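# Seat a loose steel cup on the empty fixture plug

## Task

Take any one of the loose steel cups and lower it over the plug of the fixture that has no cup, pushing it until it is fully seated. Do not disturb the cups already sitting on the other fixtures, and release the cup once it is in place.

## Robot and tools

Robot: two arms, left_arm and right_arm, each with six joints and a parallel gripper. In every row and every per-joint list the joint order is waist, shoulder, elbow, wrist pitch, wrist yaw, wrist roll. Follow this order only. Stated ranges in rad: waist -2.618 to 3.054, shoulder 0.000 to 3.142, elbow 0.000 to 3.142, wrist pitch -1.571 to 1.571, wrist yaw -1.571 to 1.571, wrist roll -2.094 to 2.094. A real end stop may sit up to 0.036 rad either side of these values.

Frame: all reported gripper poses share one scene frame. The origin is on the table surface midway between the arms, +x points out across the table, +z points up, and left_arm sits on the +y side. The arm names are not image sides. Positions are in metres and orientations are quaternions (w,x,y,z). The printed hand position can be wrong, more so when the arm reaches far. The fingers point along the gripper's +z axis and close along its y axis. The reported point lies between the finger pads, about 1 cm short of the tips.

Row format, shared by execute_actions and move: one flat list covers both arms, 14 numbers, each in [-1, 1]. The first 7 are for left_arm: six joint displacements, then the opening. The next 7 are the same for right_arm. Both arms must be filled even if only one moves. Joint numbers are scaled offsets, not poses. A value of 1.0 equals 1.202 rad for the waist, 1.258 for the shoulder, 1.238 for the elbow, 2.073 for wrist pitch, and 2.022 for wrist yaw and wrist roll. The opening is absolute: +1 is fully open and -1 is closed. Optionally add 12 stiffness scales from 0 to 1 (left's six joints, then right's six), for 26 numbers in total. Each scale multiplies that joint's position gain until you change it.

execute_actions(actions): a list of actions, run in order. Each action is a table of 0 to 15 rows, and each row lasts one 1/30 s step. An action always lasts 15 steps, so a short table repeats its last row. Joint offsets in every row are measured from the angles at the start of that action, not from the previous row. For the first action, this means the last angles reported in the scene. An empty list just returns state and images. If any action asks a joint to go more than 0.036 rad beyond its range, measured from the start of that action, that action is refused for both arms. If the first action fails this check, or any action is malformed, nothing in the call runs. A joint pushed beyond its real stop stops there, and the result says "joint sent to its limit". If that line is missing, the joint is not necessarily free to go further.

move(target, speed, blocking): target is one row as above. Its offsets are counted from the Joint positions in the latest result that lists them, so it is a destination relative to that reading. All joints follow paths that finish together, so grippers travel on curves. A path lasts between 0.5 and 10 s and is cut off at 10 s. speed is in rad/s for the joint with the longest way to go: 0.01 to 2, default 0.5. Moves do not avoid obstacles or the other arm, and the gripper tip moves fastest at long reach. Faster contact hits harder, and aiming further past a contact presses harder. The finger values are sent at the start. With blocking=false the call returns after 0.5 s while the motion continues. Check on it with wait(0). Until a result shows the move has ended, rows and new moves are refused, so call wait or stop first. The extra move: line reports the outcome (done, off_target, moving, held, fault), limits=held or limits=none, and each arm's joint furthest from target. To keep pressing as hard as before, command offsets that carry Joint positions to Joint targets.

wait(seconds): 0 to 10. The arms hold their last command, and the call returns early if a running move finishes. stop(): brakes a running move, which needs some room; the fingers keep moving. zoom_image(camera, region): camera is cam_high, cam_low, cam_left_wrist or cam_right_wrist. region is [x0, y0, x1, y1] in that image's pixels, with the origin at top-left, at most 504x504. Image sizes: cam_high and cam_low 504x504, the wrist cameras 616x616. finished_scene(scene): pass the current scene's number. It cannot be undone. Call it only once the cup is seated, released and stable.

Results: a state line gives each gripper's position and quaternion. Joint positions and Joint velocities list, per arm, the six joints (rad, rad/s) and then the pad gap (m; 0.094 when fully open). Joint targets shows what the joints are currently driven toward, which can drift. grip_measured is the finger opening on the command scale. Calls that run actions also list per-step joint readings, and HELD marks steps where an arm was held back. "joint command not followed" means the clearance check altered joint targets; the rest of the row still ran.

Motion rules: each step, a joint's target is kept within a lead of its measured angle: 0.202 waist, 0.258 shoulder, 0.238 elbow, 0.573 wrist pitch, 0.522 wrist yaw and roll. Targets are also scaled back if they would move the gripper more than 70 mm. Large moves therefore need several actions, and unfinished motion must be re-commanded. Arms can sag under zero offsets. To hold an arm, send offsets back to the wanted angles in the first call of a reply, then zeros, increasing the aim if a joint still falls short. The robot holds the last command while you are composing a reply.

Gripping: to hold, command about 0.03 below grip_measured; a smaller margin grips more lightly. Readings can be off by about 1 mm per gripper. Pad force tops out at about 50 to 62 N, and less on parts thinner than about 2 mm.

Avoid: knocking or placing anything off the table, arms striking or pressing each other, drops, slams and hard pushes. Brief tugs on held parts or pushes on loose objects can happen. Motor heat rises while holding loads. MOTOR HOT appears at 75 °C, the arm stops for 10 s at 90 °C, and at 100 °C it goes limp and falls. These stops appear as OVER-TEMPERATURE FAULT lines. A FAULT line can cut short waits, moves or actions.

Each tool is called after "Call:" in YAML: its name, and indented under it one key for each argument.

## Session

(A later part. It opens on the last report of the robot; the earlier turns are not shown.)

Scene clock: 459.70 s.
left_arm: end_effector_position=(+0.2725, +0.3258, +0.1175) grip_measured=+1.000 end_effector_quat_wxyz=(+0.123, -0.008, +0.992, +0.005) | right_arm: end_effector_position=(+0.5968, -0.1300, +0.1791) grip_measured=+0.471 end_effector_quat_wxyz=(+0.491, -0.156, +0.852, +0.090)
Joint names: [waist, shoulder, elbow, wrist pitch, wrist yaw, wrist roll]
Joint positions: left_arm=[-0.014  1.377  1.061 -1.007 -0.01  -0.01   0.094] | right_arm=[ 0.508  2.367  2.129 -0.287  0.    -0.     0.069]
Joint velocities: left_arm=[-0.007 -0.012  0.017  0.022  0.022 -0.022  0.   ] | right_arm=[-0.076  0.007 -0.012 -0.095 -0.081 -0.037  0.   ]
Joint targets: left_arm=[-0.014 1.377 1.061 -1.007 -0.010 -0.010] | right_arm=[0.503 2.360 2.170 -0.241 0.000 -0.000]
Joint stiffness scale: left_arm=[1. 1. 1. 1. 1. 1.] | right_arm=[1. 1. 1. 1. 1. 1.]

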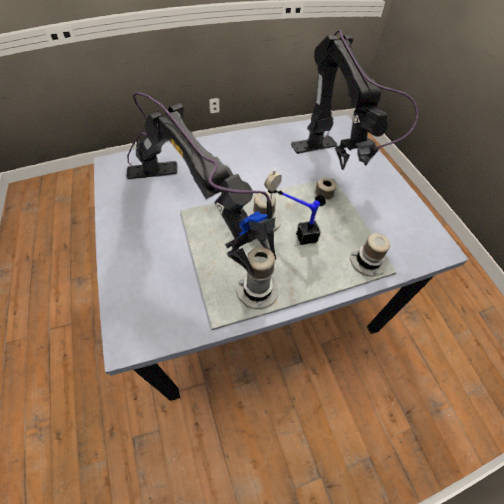

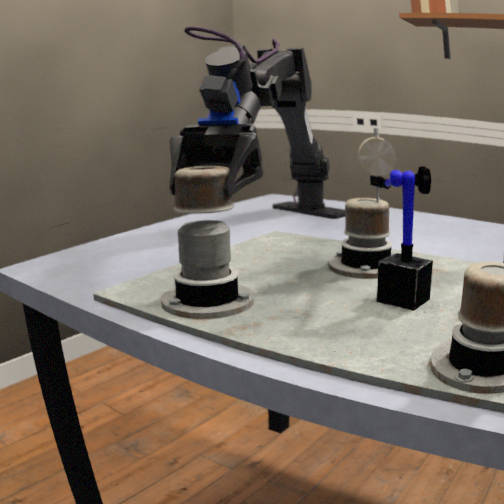

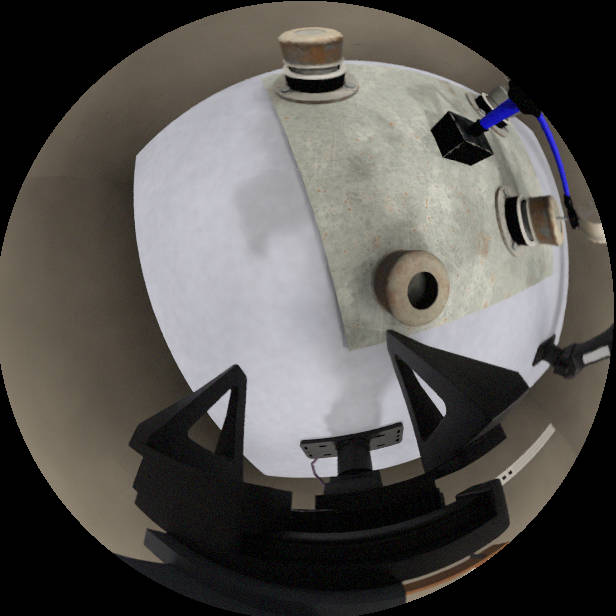

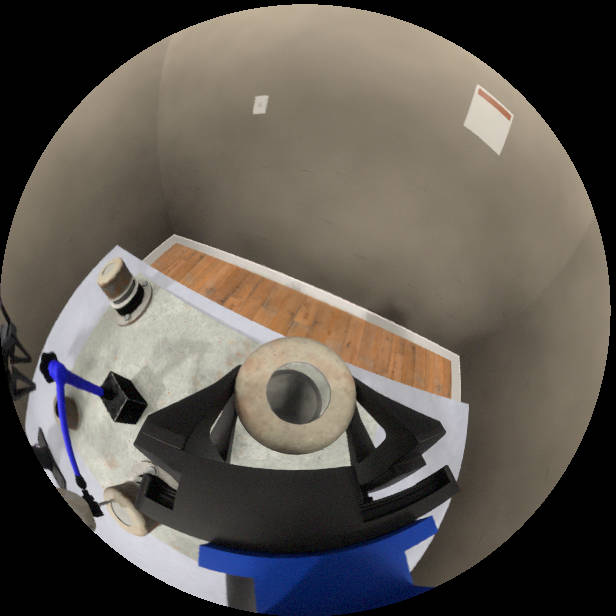

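Call:
execute_actions:
  actions: []

Call:
zoom_image:
  camera: "cam_right_wrist"
  region: [230, 330, 370, 460]

Call:
zoom_image:
  camera: "cam_low"
  region: [140, 130, 300, 330]

Call:
zoom_image:
  camera: "cam_high"
  region: [210, 210, 310, 320]

Scene clock: 463.33 s.
left_arm: end_effector_position=(+0.2725, +0.3258, +0.1175) grip_measured=+1.000 end_effector_quat_wxyz=(+0.123, -0.008, +0.992, +0.005) | right_arm: end_effector_position=(+0.5977, -0.1316, +0.1761) grip_measured=+0.471 end_effector_quat_wxyz=(+0.489, -0.155, +0.854, +0.089)
Joint names: [waist, shoulder, elbow, wrist pitch, wrist yaw, wrist roll]
Joint positions: left_arm=[-0.014  1.377  1.061 -1.007 -0.01  -0.01   0.094] | right_arm=[ 0.505  2.372  2.129 -0.287  0.    -0.     0.069]
Joint velocities: left_arm=[ 0.002 -0.002 -0.017 -0.037 -0.037 -0.095  0.   ] | right_arm=[-0.002 -0.017 -0.007 -0.007 -0.066 -0.051 -0.   ]
Joint targets: left_arm=[-0.014 1.377 1.061 -1.007 -0.010 -0.010] | right_arm=[0.503 2.360 2.170 -0.241 0.000 -0.000]
Joint stiffness scale: left_arm=[1. 1. 1. 1. 1. 1.] | right_arm=[1. 1. 1. 1. 1. 1.]

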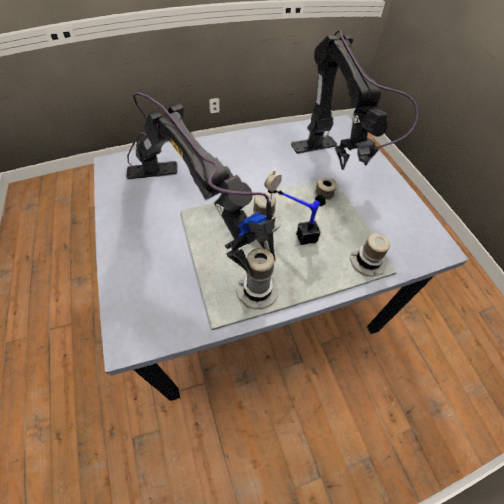

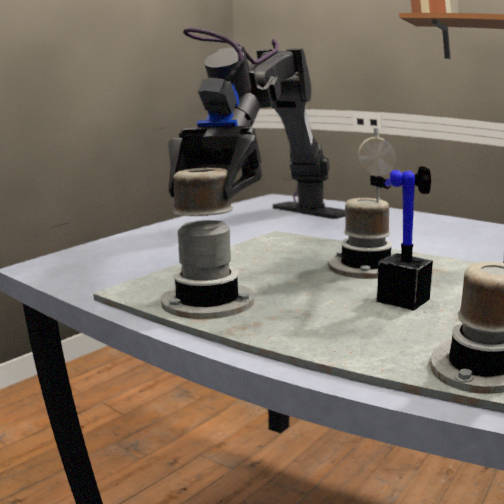

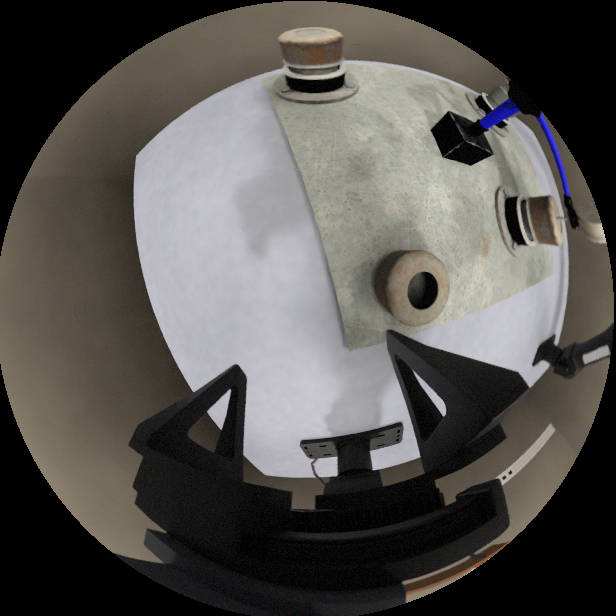

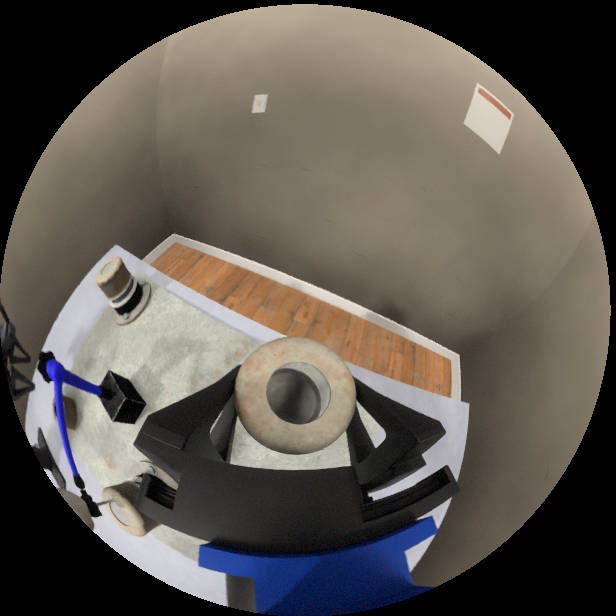

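Region (230, 330, 370, 460) of cam_right_wrist's 616x616 image, scaled by 3.600, with more detail than that image has; it fills the top 468 rows of this view, and the rest is white.

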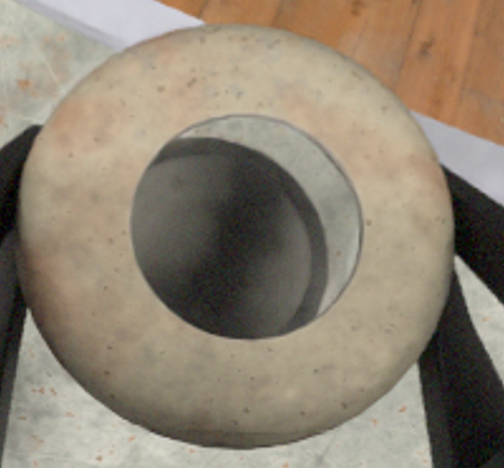

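Region (140, 130, 300, 330) of cam_low's 504x504 image, scaled by 2.520, with more detail than that image has; it fills the left 403 columns of this view, and the rest is white.

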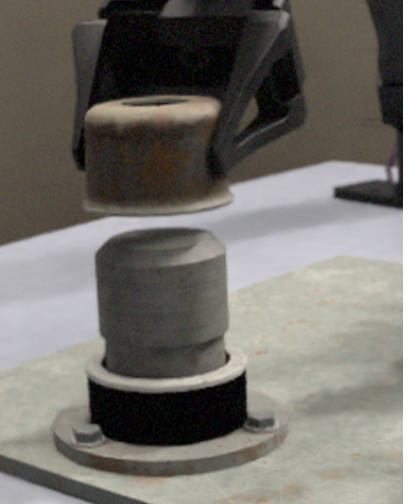

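Region (210, 210, 310, 320) of cam_high's 504x504 image, scaled by 4.582, with more detail than that image has; it fills the left 458 columns of this view, and the rest is white.

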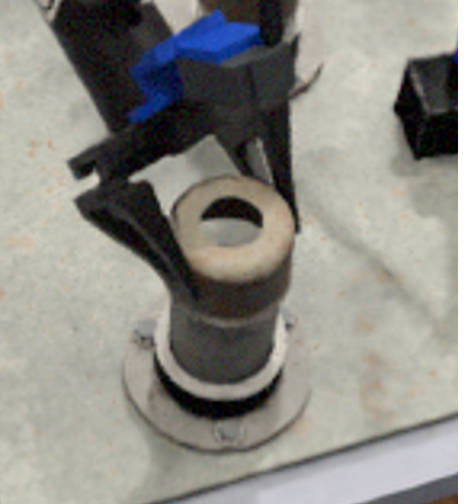

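Call:
zoom_image:
  camera: "cam_right_wrist"
  region: [262, 355, 336, 429]

Region (262, 355, 336, 429) of cam_right_wrist's 616x616 image, scaled by 6.811, with more detail than that image has.

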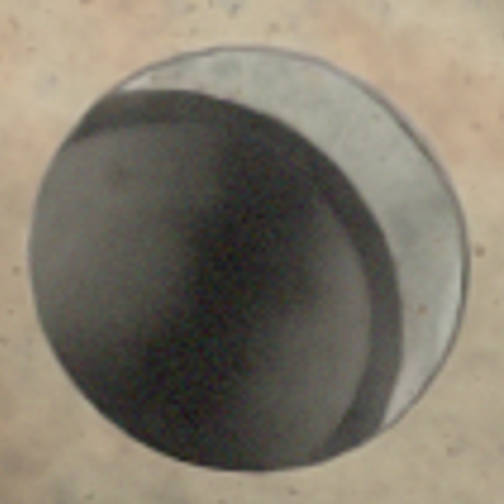

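Call:
execute_actions:
  actions:
    - [[0,0,0,0,0,0,1,0.001,-0.0095,0.0242,0.0251,0,0,0.435],[0,0,0,0,0,0,1,0.003,-0.0095,0.0145,0.0275,0,0,0.435],[0,0,0,0,0,0,1,0.0042,-0.0095,0.0088,0.0294,0,0,0.435],[0,0,0,0,0,0,1,0.0042,-0.0095,0.0063,0.0308,0,0,0.435],[0,0,0,0,0,0,1,0.0042,-0.0095,0.0022,0.0330,0,0,0.435],[0,0,0,0,0,0,1,0.0042,-0.0095,-0.0030,0.0359,0,0,0.435],[0,0,0,0,0,0,1,0.0042,-0.0095,-0.0092,0.0392,0,0,0.435],[0,0,0,0,0,0,1,0.0042,-0.0095,-0.0158,0.0428,0,0,0.435],[0,0,0,0,0,0,1,0.0042,-0.0095,-0.0223,0.0464,0,0,0.435],[0,0,0,0,0,0,1,0.0042,-0.0095,-0.0285,0.0497,0,0,0.435],[0,0,0,0,0,0,1,0.0042,-0.0095,-0.0337,0.0526,0,0,0.435],[0,0,0,0,0,0,1,0.0042,-0.0095,-0.0378,0.0548,0,0,0.435],[0,0,0,0,0,0,1,0.0042,-0.0095,-0.0403,0.0562,0,0,0.435],[0,0,0,0,0,0,1,0.0042,-0.0095,-0.0412,0.0567,0,0,0.435]]

Scene clock: 497.47 s.
left_arm: end_effector_position=(+0.2725, +0.3258, +0.1175) grip_measured=+1.000 end_effector_quat_wxyz=(+0.123, -0.008, +0.992, +0.005) | right_arm: end_effector_position=(+0.5959, -0.1322, +0.1597) grip_measured=+0.471 end_effector_quat_wxyz=(+0.484, -0.156, +0.857, +0.088)
Joint names: [waist, shoulder, elbow, wrist pitch, wrist yaw, wrist roll]
Joint positions: left_arm=[-0.014  1.377  1.061 -1.007 -0.01  -0.01   0.094] | right_arm=[ 0.505  2.372  2.074 -0.244  0.    -0.     0.069]
Joint velocities: left_arm=[ 0.002 -0.007  0.002 -0.037  0.007  0.11   0.   ] | right_arm=[-0.007 -0.002 -0.11   0.007 -0.037  0.022 -0.   ]
Joint targets: left_arm=[-0.014 1.377 1.061 -1.007 -0.010 -0.010] | right_arm=[0.510 2.360 2.078 -0.170 0.000 -0.000]
Joint stiffness scale: left_arm=[1. 1. 1. 1. 1. 1.] | right_arm=[1. 1. 1. 1. 1. 1.]
Step readings (joint positions):
0: left_arm=[-0.014 1.377 1.061 -1.007 -0.010 -0.010] | right_arm=[0.505 2.372 2.129 -0.287 0.000 -0.000]
1: left_arm=[-0.014 1.377 1.061 -1.007 -0.010 -0.010] | right_arm=[0.505 2.372 2.129 -0.287 0.000 -0.000]
2: left_arm=[-0.014 1.377 1.061 -1.007 -0.010 -0.010] | right_arm=[0.505 2.372 2.129 -0.287 0.000 -0.000]
4: left_arm=[-0.014 1.377 1.061 -1.007 -0.010 -0.010] | right_arm=[0.505 2.372 2.129 -0.287 0.000 -0.000]
8: left_arm=[-0.014 1.377 1.061 -1.007 -0.010 -0.010] | right_arm=[0.505 2.372 2.122 -0.273 0.000 -0.000]
15: Joint positions above

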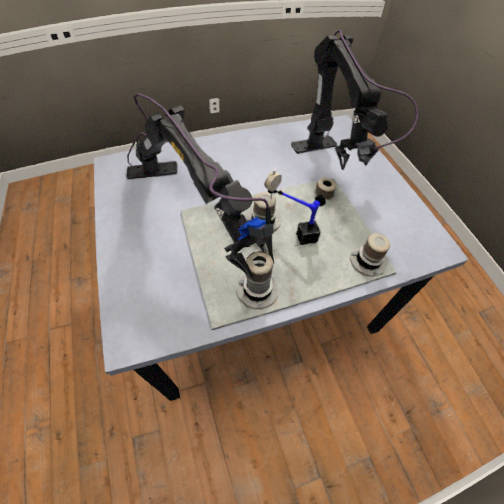

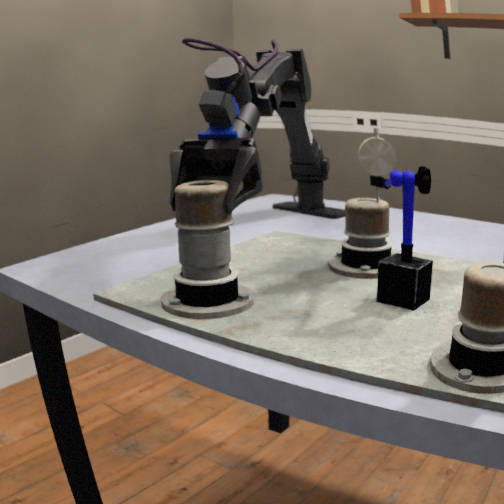

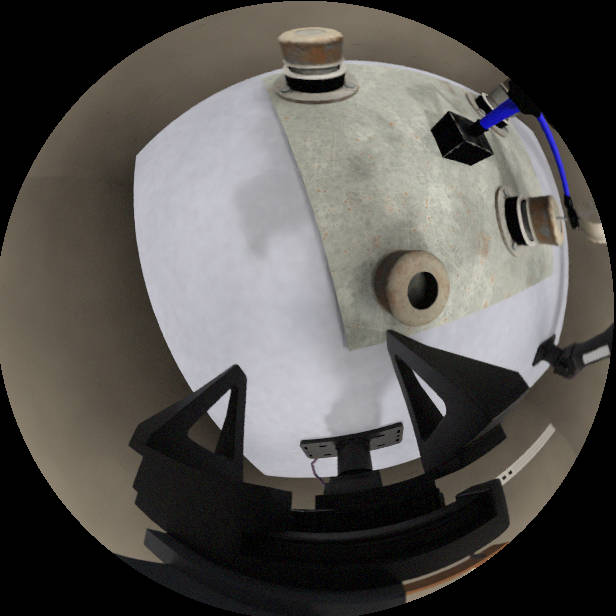

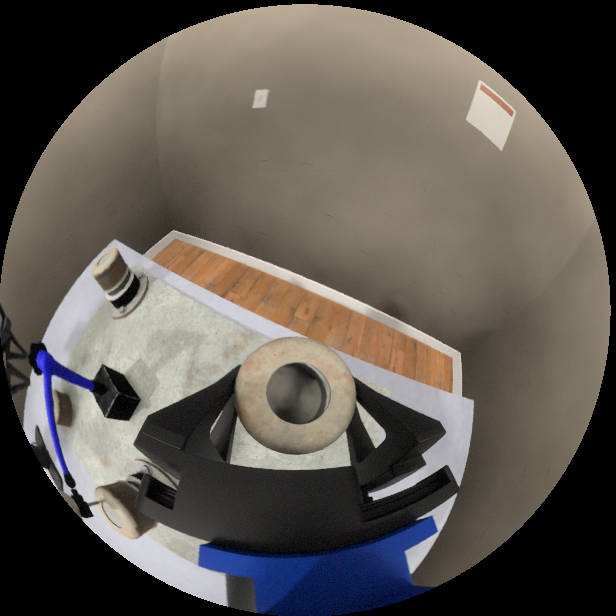

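Call:
execute_actions:
  actions: []

Call:
zoom_image:
  camera: "cam_right_wrist"
  region: [262, 355, 336, 429]

Call:
zoom_image:
  camera: "cam_low"
  region: [150, 150, 270, 290]

Call:
zoom_image:
  camera: "cam_high"
  region: [210, 210, 310, 320]

Scene clock: 500.93 s.
left_arm: end_effector_position=(+0.2725, +0.3258, +0.1175) grip_measured=+1.000 end_effector_quat_wxyz=(+0.123, -0.008, +0.992, +0.005) | right_arm: end_effector_position=(+0.5970, -0.1318, +0.1608) grip_measured=+0.471 end_effector_quat_wxyz=(+0.488, -0.155, +0.854, +0.089)
Joint names: [waist, shoulder, elbow, wrist pitch, wrist yaw, wrist roll]
Joint positions: left_arm=[-0.014  1.377  1.061 -1.007 -0.01  -0.01   0.094] | right_arm=[ 0.505  2.372  2.07  -0.23   0.    -0.     0.069]
Joint velocities: left_arm=[-0.002  0.002 -0.022 -0.007 -0.022 -0.066  0.   ] | right_arm=[-0.012 -0.007  0.007  0.022 -0.007  0.037  0.   ]
Joint targets: left_arm=[-0.014 1.377 1.061 -1.007 -0.010 -0.010] | right_arm=[0.510 2.360 2.078 -0.170 0.000 -0.000]
Joint stiffness scale: left_arm=[1. 1. 1. 1. 1. 1.] | right_arm=[1. 1. 1. 1. 1. 1.]

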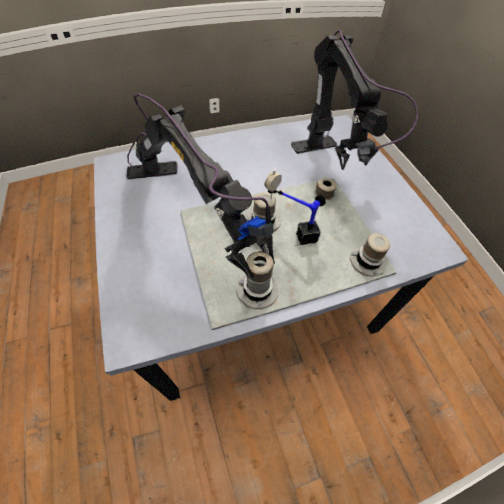

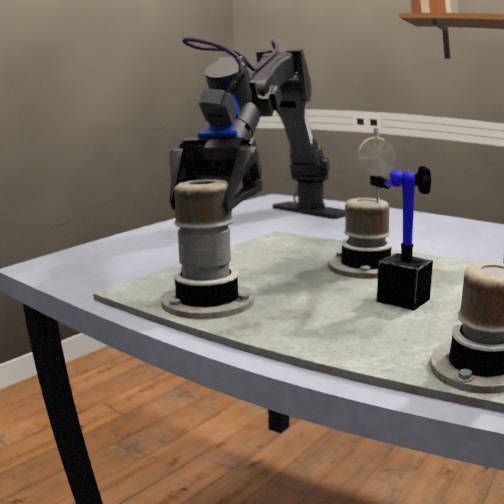

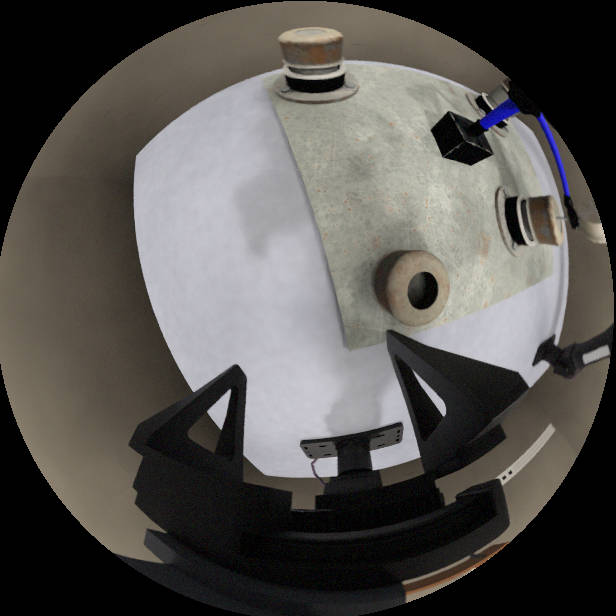

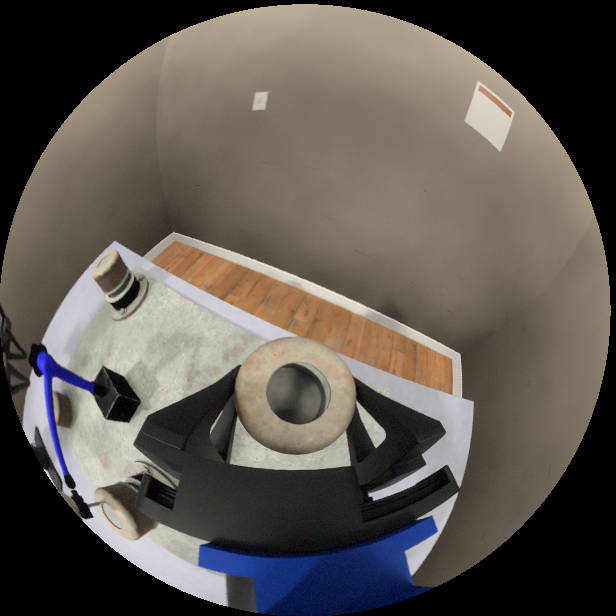

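Region (262, 355, 336, 429) of cam_right_wrist's 616x616 image, scaled by 6.811, with more detail than that image has.

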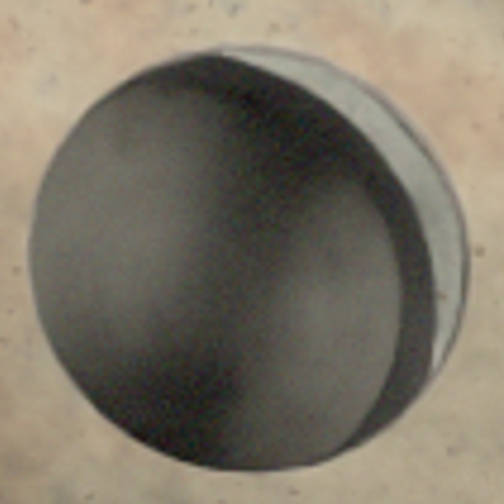

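Region (150, 150, 270, 290) of cam_low's 504x504 image, scaled by 3.600, with more detail than that image has; it fills the left 432 columns of this view, and the rest is white.

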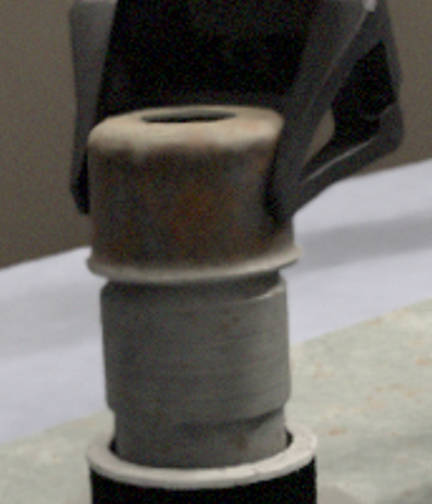

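Region (210, 210, 310, 320) of cam_high's 504x504 image, scaled by 4.582, with more detail than that image has; it fills the left 458 columns of this view, and the rest is white.

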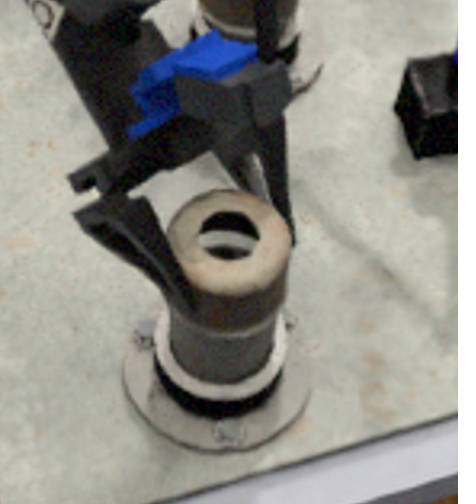

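Call:
execute_actions:
  actions:
    - [[0,0,0,0,0,0,1,0.0058,-0.0094,0.0057,0.0309,0,0,0.435],[0,0,0,0,0,0,1,0.0058,-0.0090,0.0035,0.0333,0,0,0.435],[0,0,0,0,0,0,1,0.0058,-0.0083,0.0,0.0364,0,0,0.435],[0,0,0,0,0,0,1,0.0058,-0.0073,-0.0046,0.0401,0,0,0.435],[0,0,0,0,0,0,1,0.0058,-0.0062,-0.0102,0.0443,0,0,0.435],[0,0,0,0,0,0,1,0.0058,-0.0050,-0.0165,0.0487,0,0,0.435],[0,0,0,0,0,0,1,0.0058,-0.0037,-0.0230,0.0531,0,0,0.435],[0,0,0,0,0,0,1,0.0058,-0.0024,-0.0296,0.0573,0,0,0.435],[0,0,0,0,0,0,1,0.0058,-0.0012,-0.0358,0.0611,0,0,0.435],[0,0,0,0,0,0,1,0.0058,-0.0001,-0.0414,0.0642,0,0,0.435],[0,0,0,0,0,0,1,0.0058,0.0009,-0.0461,0.0665,0,0,0.435],[0,0,0,0,0,0,1,0.0058,0.0016,-0.0496,0.0680,0,0,0.435],[0,0,0,0,0,0,1,0.0058,0.0020,-0.0518,0.0685,0,0,0.435],[0,0,0,0,0,0,1,0.0058,0.0022,-0.0525,0.0685,0,0,0.435]]

Scene clock: 524.43 s.
left_arm: end_effector_position=(+0.2725, +0.3258, +0.1175) grip_measured=+1.000 end_effector_quat_wxyz=(+0.123, -0.008, +0.992, +0.005) | right_arm: end_effector_position=(+0.5986, -0.1312, +0.1435) grip_measured=+0.471 end_effector_quat_wxyz=(+0.494, -0.155, +0.851, +0.090)
Joint names: [waist, shoulder, elbow, wrist pitch, wrist yaw, wrist roll]
Joint positions: left_arm=[-0.014  1.377  1.061 -1.007 -0.01  -0.01   0.094] | right_arm=[ 0.505  2.382  2.007 -0.145  0.    -0.     0.069]
Joint velocities: left_arm=[ 0.007  0.007 -0.007  0.022  0.007  0.125  0.   ] | right_arm=[-0.002  0.037 -0.076  0.051  0.022  0.037 -0.   ]
Joint targets: left_arm=[-0.014 1.377 1.061 -1.007 -0.010 -0.010] | right_arm=[0.512 2.375 2.005 -0.088 0.000 -0.000]
Joint stiffness scale: left_arm=[1. 1. 1. 1. 1. 1.] | right_arm=[1. 1. 1. 1. 1. 1.]
Step readings (joint positions):
0: left_arm=[-0.014 1.377 1.061 -1.007 -0.010 -0.010] | right_arm=[0.505 2.372 2.070 -0.230 0.000 -0.000]
1: left_arm=[-0.014 1.377 1.061 -1.007 -0.010 -0.010] | right_arm=[0.505 2.372 2.070 -0.230 0.000 -0.000]
2: left_arm=[-0.014 1.377 1.061 -1.007 -0.010 -0.010] | right_arm=[0.505 2.372 2.070 -0.229 0.000 -0.000]
4: left_arm=[-0.014 1.377 1.061 -1.007 -0.010 -0.010] | right_arm=[0.505 2.372 2.069 -0.223 0.000 -0.000]
8: left_arm=[-0.014 1.377 1.061 -1.007 -0.010 -0.010] | right_arm=[0.505 2.372 2.048 -0.192 0.000 -0.000]
15: Joint positions above

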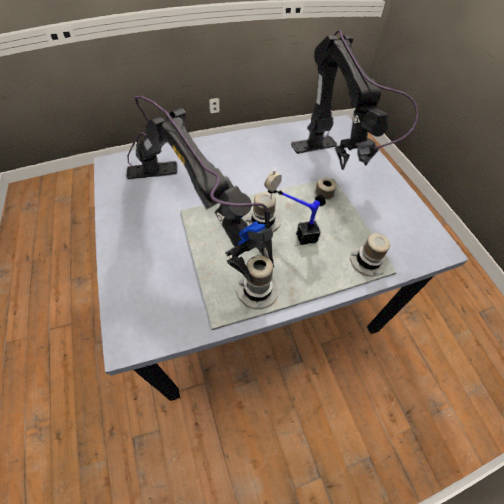

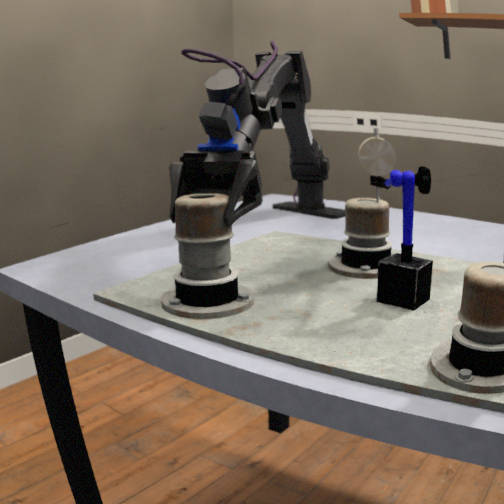

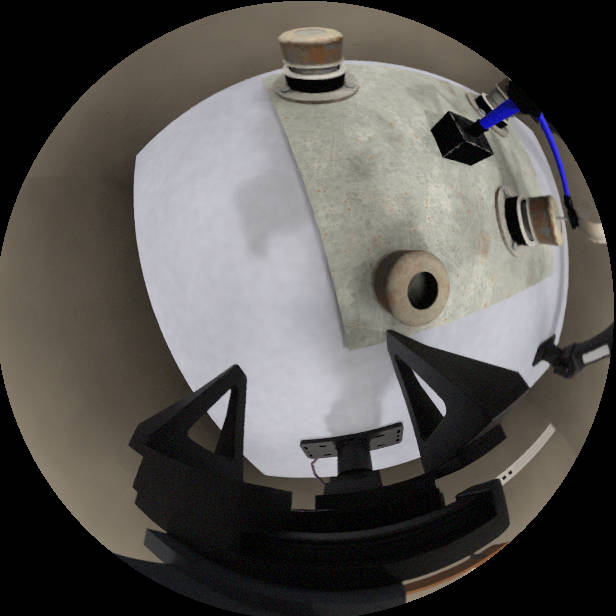

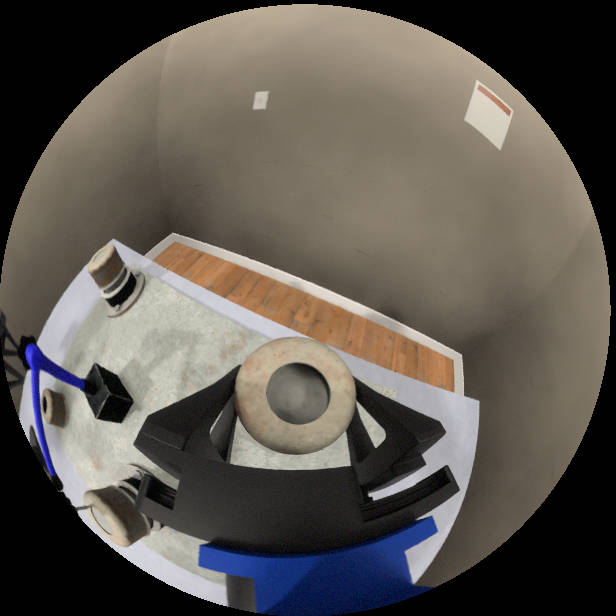

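Call:
execute_actions:
  actions: []

Call:
zoom_image:
  camera: "cam_low"
  region: [150, 160, 270, 300]

Scene clock: 526.70 s.
left_arm: end_effector_position=(+0.2725, +0.3258, +0.1175) grip_measured=+1.000 end_effector_quat_wxyz=(+0.123, -0.008, +0.992, +0.005) | right_arm: end_effector_position=(+0.5988, -0.1311, +0.1399) grip_measured=+0.471 end_effector_quat_wxyz=(+0.493, -0.155, +0.851, +0.089)
Joint names: [waist, shoulder, elbow, wrist pitch, wrist yaw, wrist roll]
Joint positions: left_arm=[-0.014  1.377  1.061 -1.007 -0.01  -0.01   0.094] | right_arm=[ 0.505  2.386  2.003 -0.138  0.    -0.     0.069]
Joint velocities: left_arm=[ 0.002  0.012 -0.007  0.022  0.051 -0.007  0.   ] | right_arm=[-0.012  0.007  0.012 -0.022  0.007  0.007  0.001]
Joint targets: left_arm=[-0.014 1.377 1.061 -1.007 -0.010 -0.010] | right_arm=[0.512 2.374 2.005 -0.088 0.000 -0.000]
Joint stiffness scale: left_arm=[1. 1. 1. 1. 1. 1.] | right_arm=[1. 1. 1. 1. 1. 1.]

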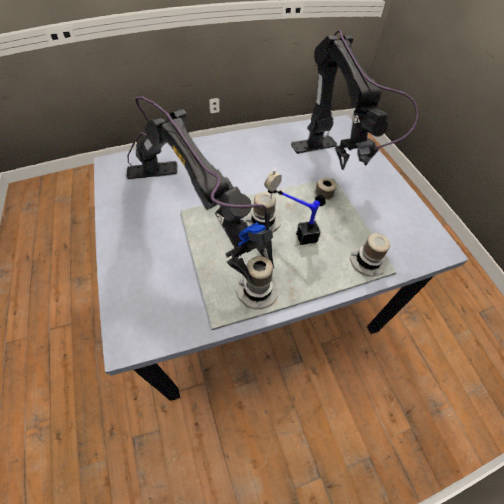

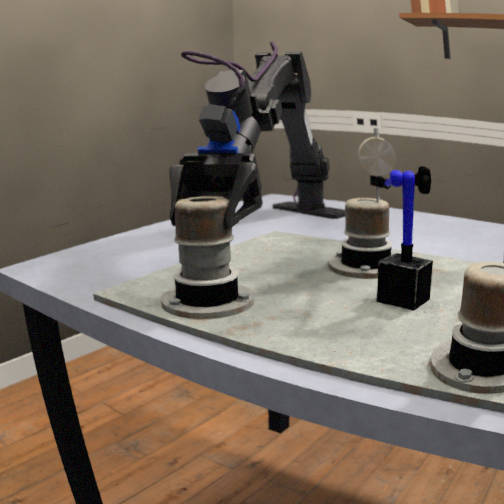

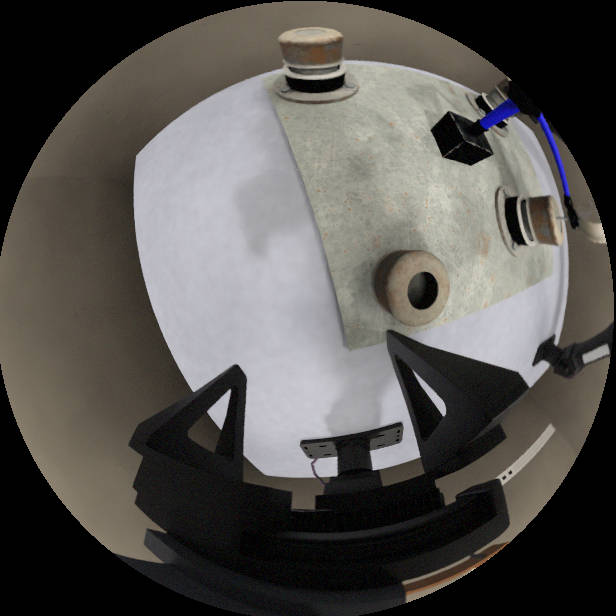

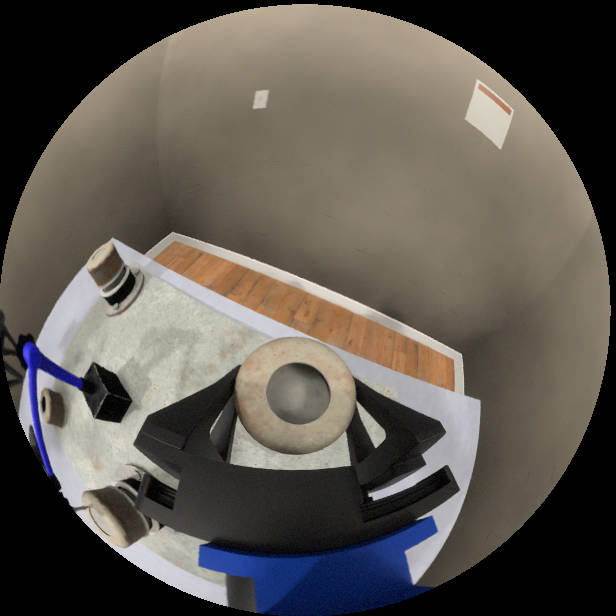

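Region (150, 160, 270, 300) of cam_low's 504x504 image, scaled by 3.600, with more detail than that image has; it fills the left 432 columns of this view, and the rest is white.

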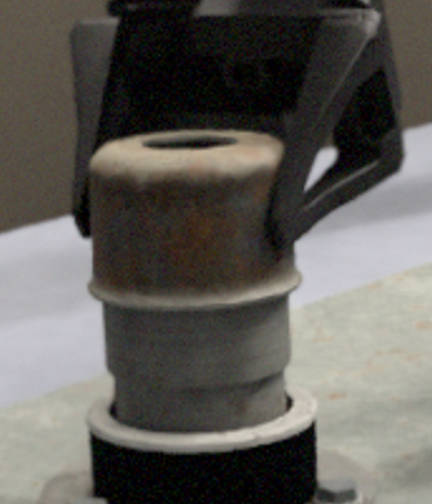

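Call:
execute_actions:
  actions:
    - [[0,0,0,0,0,0,1,0.0058,-0.0093,0.0010,0.0245,0,0,0.435],[0,0,0,0,0,0,1,0.0058,-0.0086,-0.0009,0.0256,0,0,0.435],[0,0,0,0,0,0,1,0.0058,-0.0074,-0.0040,0.0274,0,0,0.435],[0,0,0,0,0,0,1,0.0058,-0.0058,-0.0082,0.0299,0,0,0.435],[0,0,0,0,0,0,1,0.0058,-0.0038,-0.0132,0.0328,0,0,0.435],[0,0,0,0,0,0,1,0.0058,-0.0016,-0.0188,0.0361,0,0,0.435],[0,0,0,0,0,0,1,0.0058,0.0007,-0.0249,0.0397,0,0,0.435],[0,0,0,0,0,0,1,0.0058,0.0031,-0.0310,0.0433,0,0,0.435],[0,0,0,0,0,0,1,0.0058,0.0054,-0.0371,0.0469,0,0,0.435],[0,0,0,0,0,0,1,0.0058,0.0076,-0.0427,0.0502,0,0,0.435],[0,0,0,0,0,0,1,0.0058,0.0096,-0.0477,0.0531,0,0,0.435],[0,0,0,0,0,0,1,0.0058,0.0112,-0.0519,0.0555,0,0,0.435],[0,0,0,0,0,0,1,0.0058,0.0124,-0.0550,0.0573,0,0,0.435],[0,0,0,0,0,0,1,0.0058,0.0131,-0.0569,0.0585,0,0,0.435],[0,0,0,0,0,0,1,0.0058,0.0134,-0.0575,0.0589,0,0,0.435]]

Scene clock: 543.20 s.
left_arm: end_effector_position=(+0.2725, +0.3258, +0.1175) grip_measured=+1.000 end_effector_quat_wxyz=(+0.123, -0.008, +0.992, +0.005) | right_arm: end_effector_position=(+0.5994, -0.1309, +0.1188) grip_measured=+0.471 end_effector_quat_wxyz=(+0.497, -0.154, +0.849, +0.090)
Joint names: [waist, shoulder, elbow, wrist pitch, wrist yaw, wrist roll]
Joint positions: left_arm=[-0.014  1.377  1.061 -1.007 -0.01  -0.01   0.094] | right_arm=[ 0.505  2.404  1.942 -0.051  0.    -0.     0.069]
Joint velocities: left_arm=[-0.007 -0.012  0.012  0.007 -0.051  0.037  0.   ] | right_arm=[ 0.002  0.085 -0.09   0.125 -0.066  0.037 -0.001]
Joint targets: left_arm=[-0.014 1.377 1.061 -1.007 -0.010 -0.010] | right_arm=[0.512 2.403 1.932 -0.016 0.000 -0.000]
Joint stiffness scale: left_arm=[1. 1. 1. 1. 1. 1.] | right_arm=[1. 1. 1. 1. 1. 1.]
Step readings (joint positions):
0: left_arm=[-0.014 1.377 1.061 -1.007 -0.010 -0.010] | right_arm=[0.505 2.386 2.003 -0.138 0.000 -0.000]
1: left_arm=[-0.014 1.377 1.061 -1.007 -0.010 -0.010] | right_arm=[0.505 2.386 2.003 -0.138 0.000 -0.000]
2: left_arm=[-0.014 1.377 1.061 -1.007 -0.010 -0.010] | right_arm=[0.505 2.386 2.003 -0.138 0.000 -0.000]
4: left_arm=[-0.014 1.377 1.061 -1.007 -0.010 -0.010] | right_arm=[0.505 2.386 2.001 -0.136 0.000 -0.000]
8: left_arm=[-0.014 1.377 1.061 -1.007 -0.010 -0.010] | right_arm=[0.505 2.386 1.980 -0.108 0.000 -0.000]
15: Joint positions above

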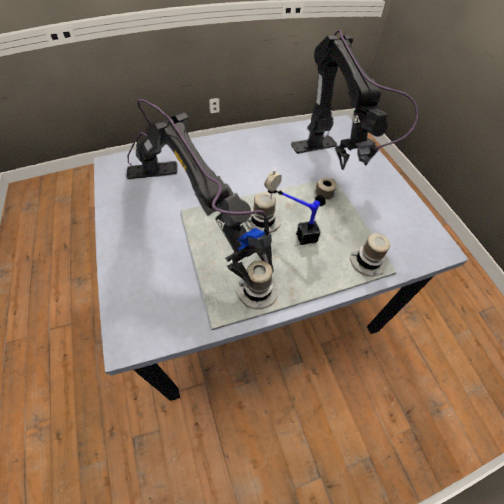

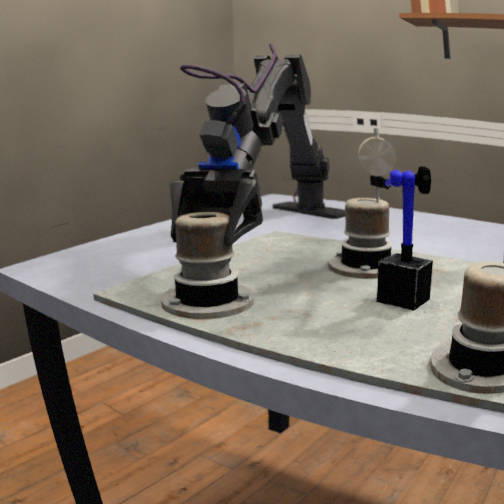

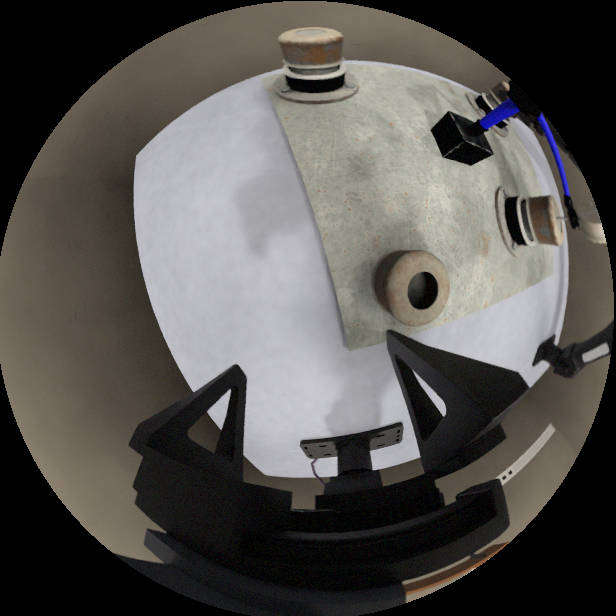

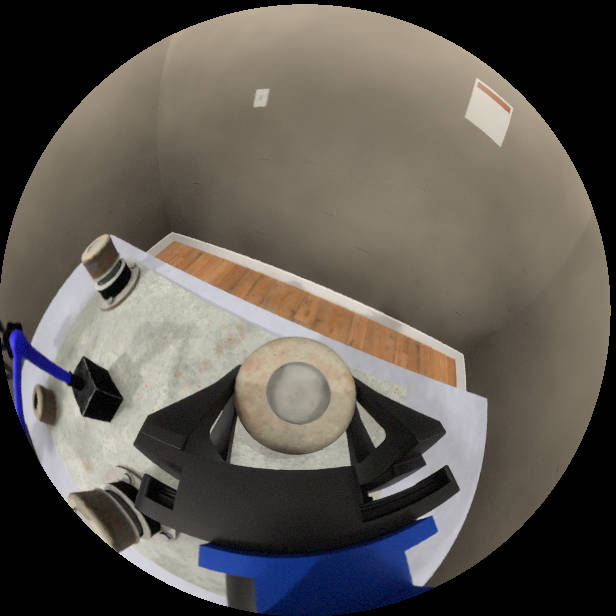

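Call:
execute_actions:
  actions: []

Call:
zoom_image:
  camera: "cam_low"
  region: [150, 170, 270, 310]

Scene clock: 545.00 s.
left_arm: end_effector_position=(+0.2725, +0.3258, +0.1175) grip_measured=+1.000 end_effector_quat_wxyz=(+0.123, -0.008, +0.992, +0.005) | right_arm: end_effector_position=(+0.5996, -0.1308, +0.1148) grip_measured=+0.471 end_effector_quat_wxyz=(+0.496, -0.154, +0.850, +0.090)
Joint names: [waist, shoulder, elbow, wrist pitch, wrist yaw, wrist roll]
Joint positions: left_arm=[-0.014  1.377  1.061 -1.007 -0.01  -0.01   0.094] | right_arm=[ 0.505  2.41   1.937 -0.041  0.    -0.     0.069]
Joint velocities: left_arm=[-0.002  0.012 -0.002 -0.007  0.037  0.007  0.   ] | right_arm=[ 0.002 -0.012 -0.022 -0.007 -0.007 -0.051 -0.001]
Joint targets: left_arm=[-0.014 1.377 1.061 -1.007 -0.010 -0.010] | right_arm=[0.512 2.403 1.932 -0.016 0.000 -0.000]
Joint stiffness scale: left_arm=[1. 1. 1. 1. 1. 1.] | right_arm=[1. 1. 1. 1. 1. 1.]

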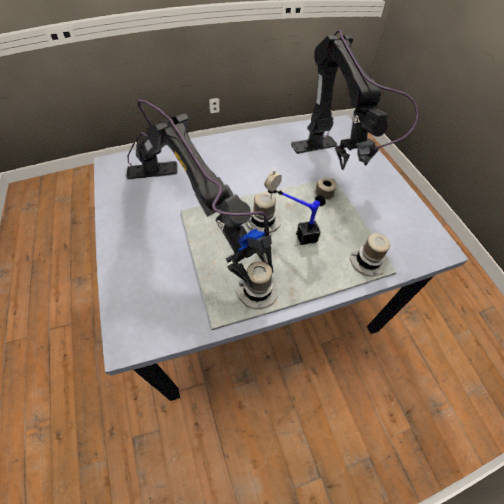

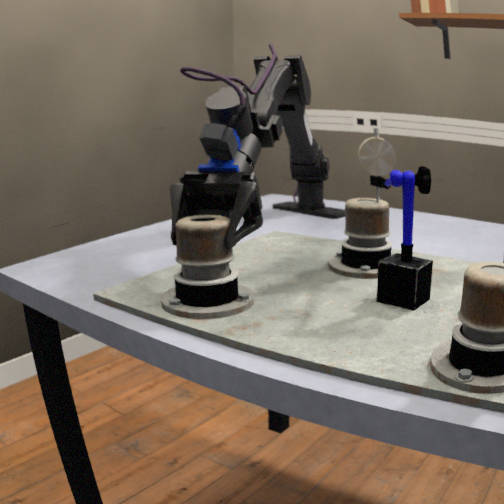

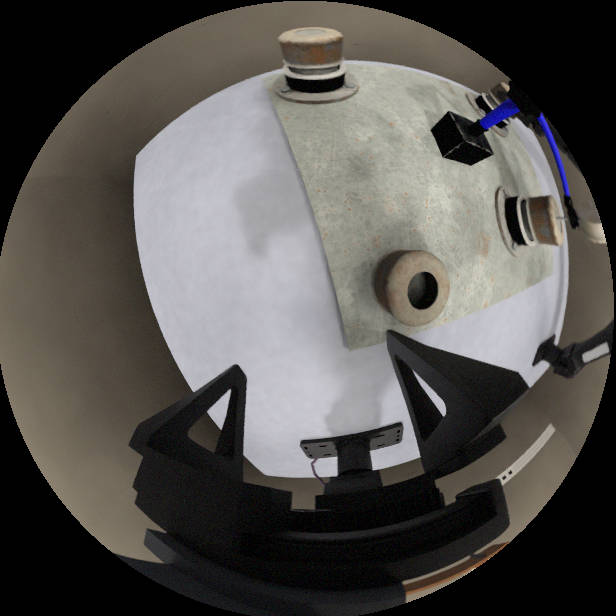

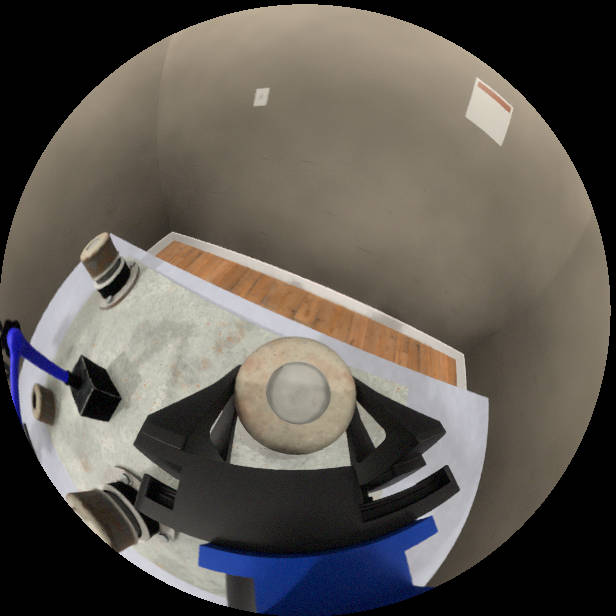

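Region (150, 170, 270, 310) of cam_low's 504x504 image, scaled by 3.600, with more detail than that image has; it fills the left 432 columns of this view, and the rest is white.

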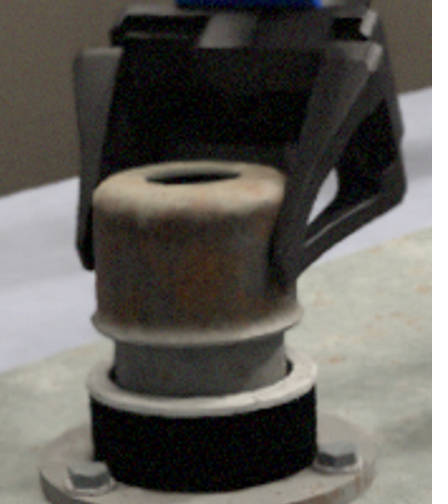

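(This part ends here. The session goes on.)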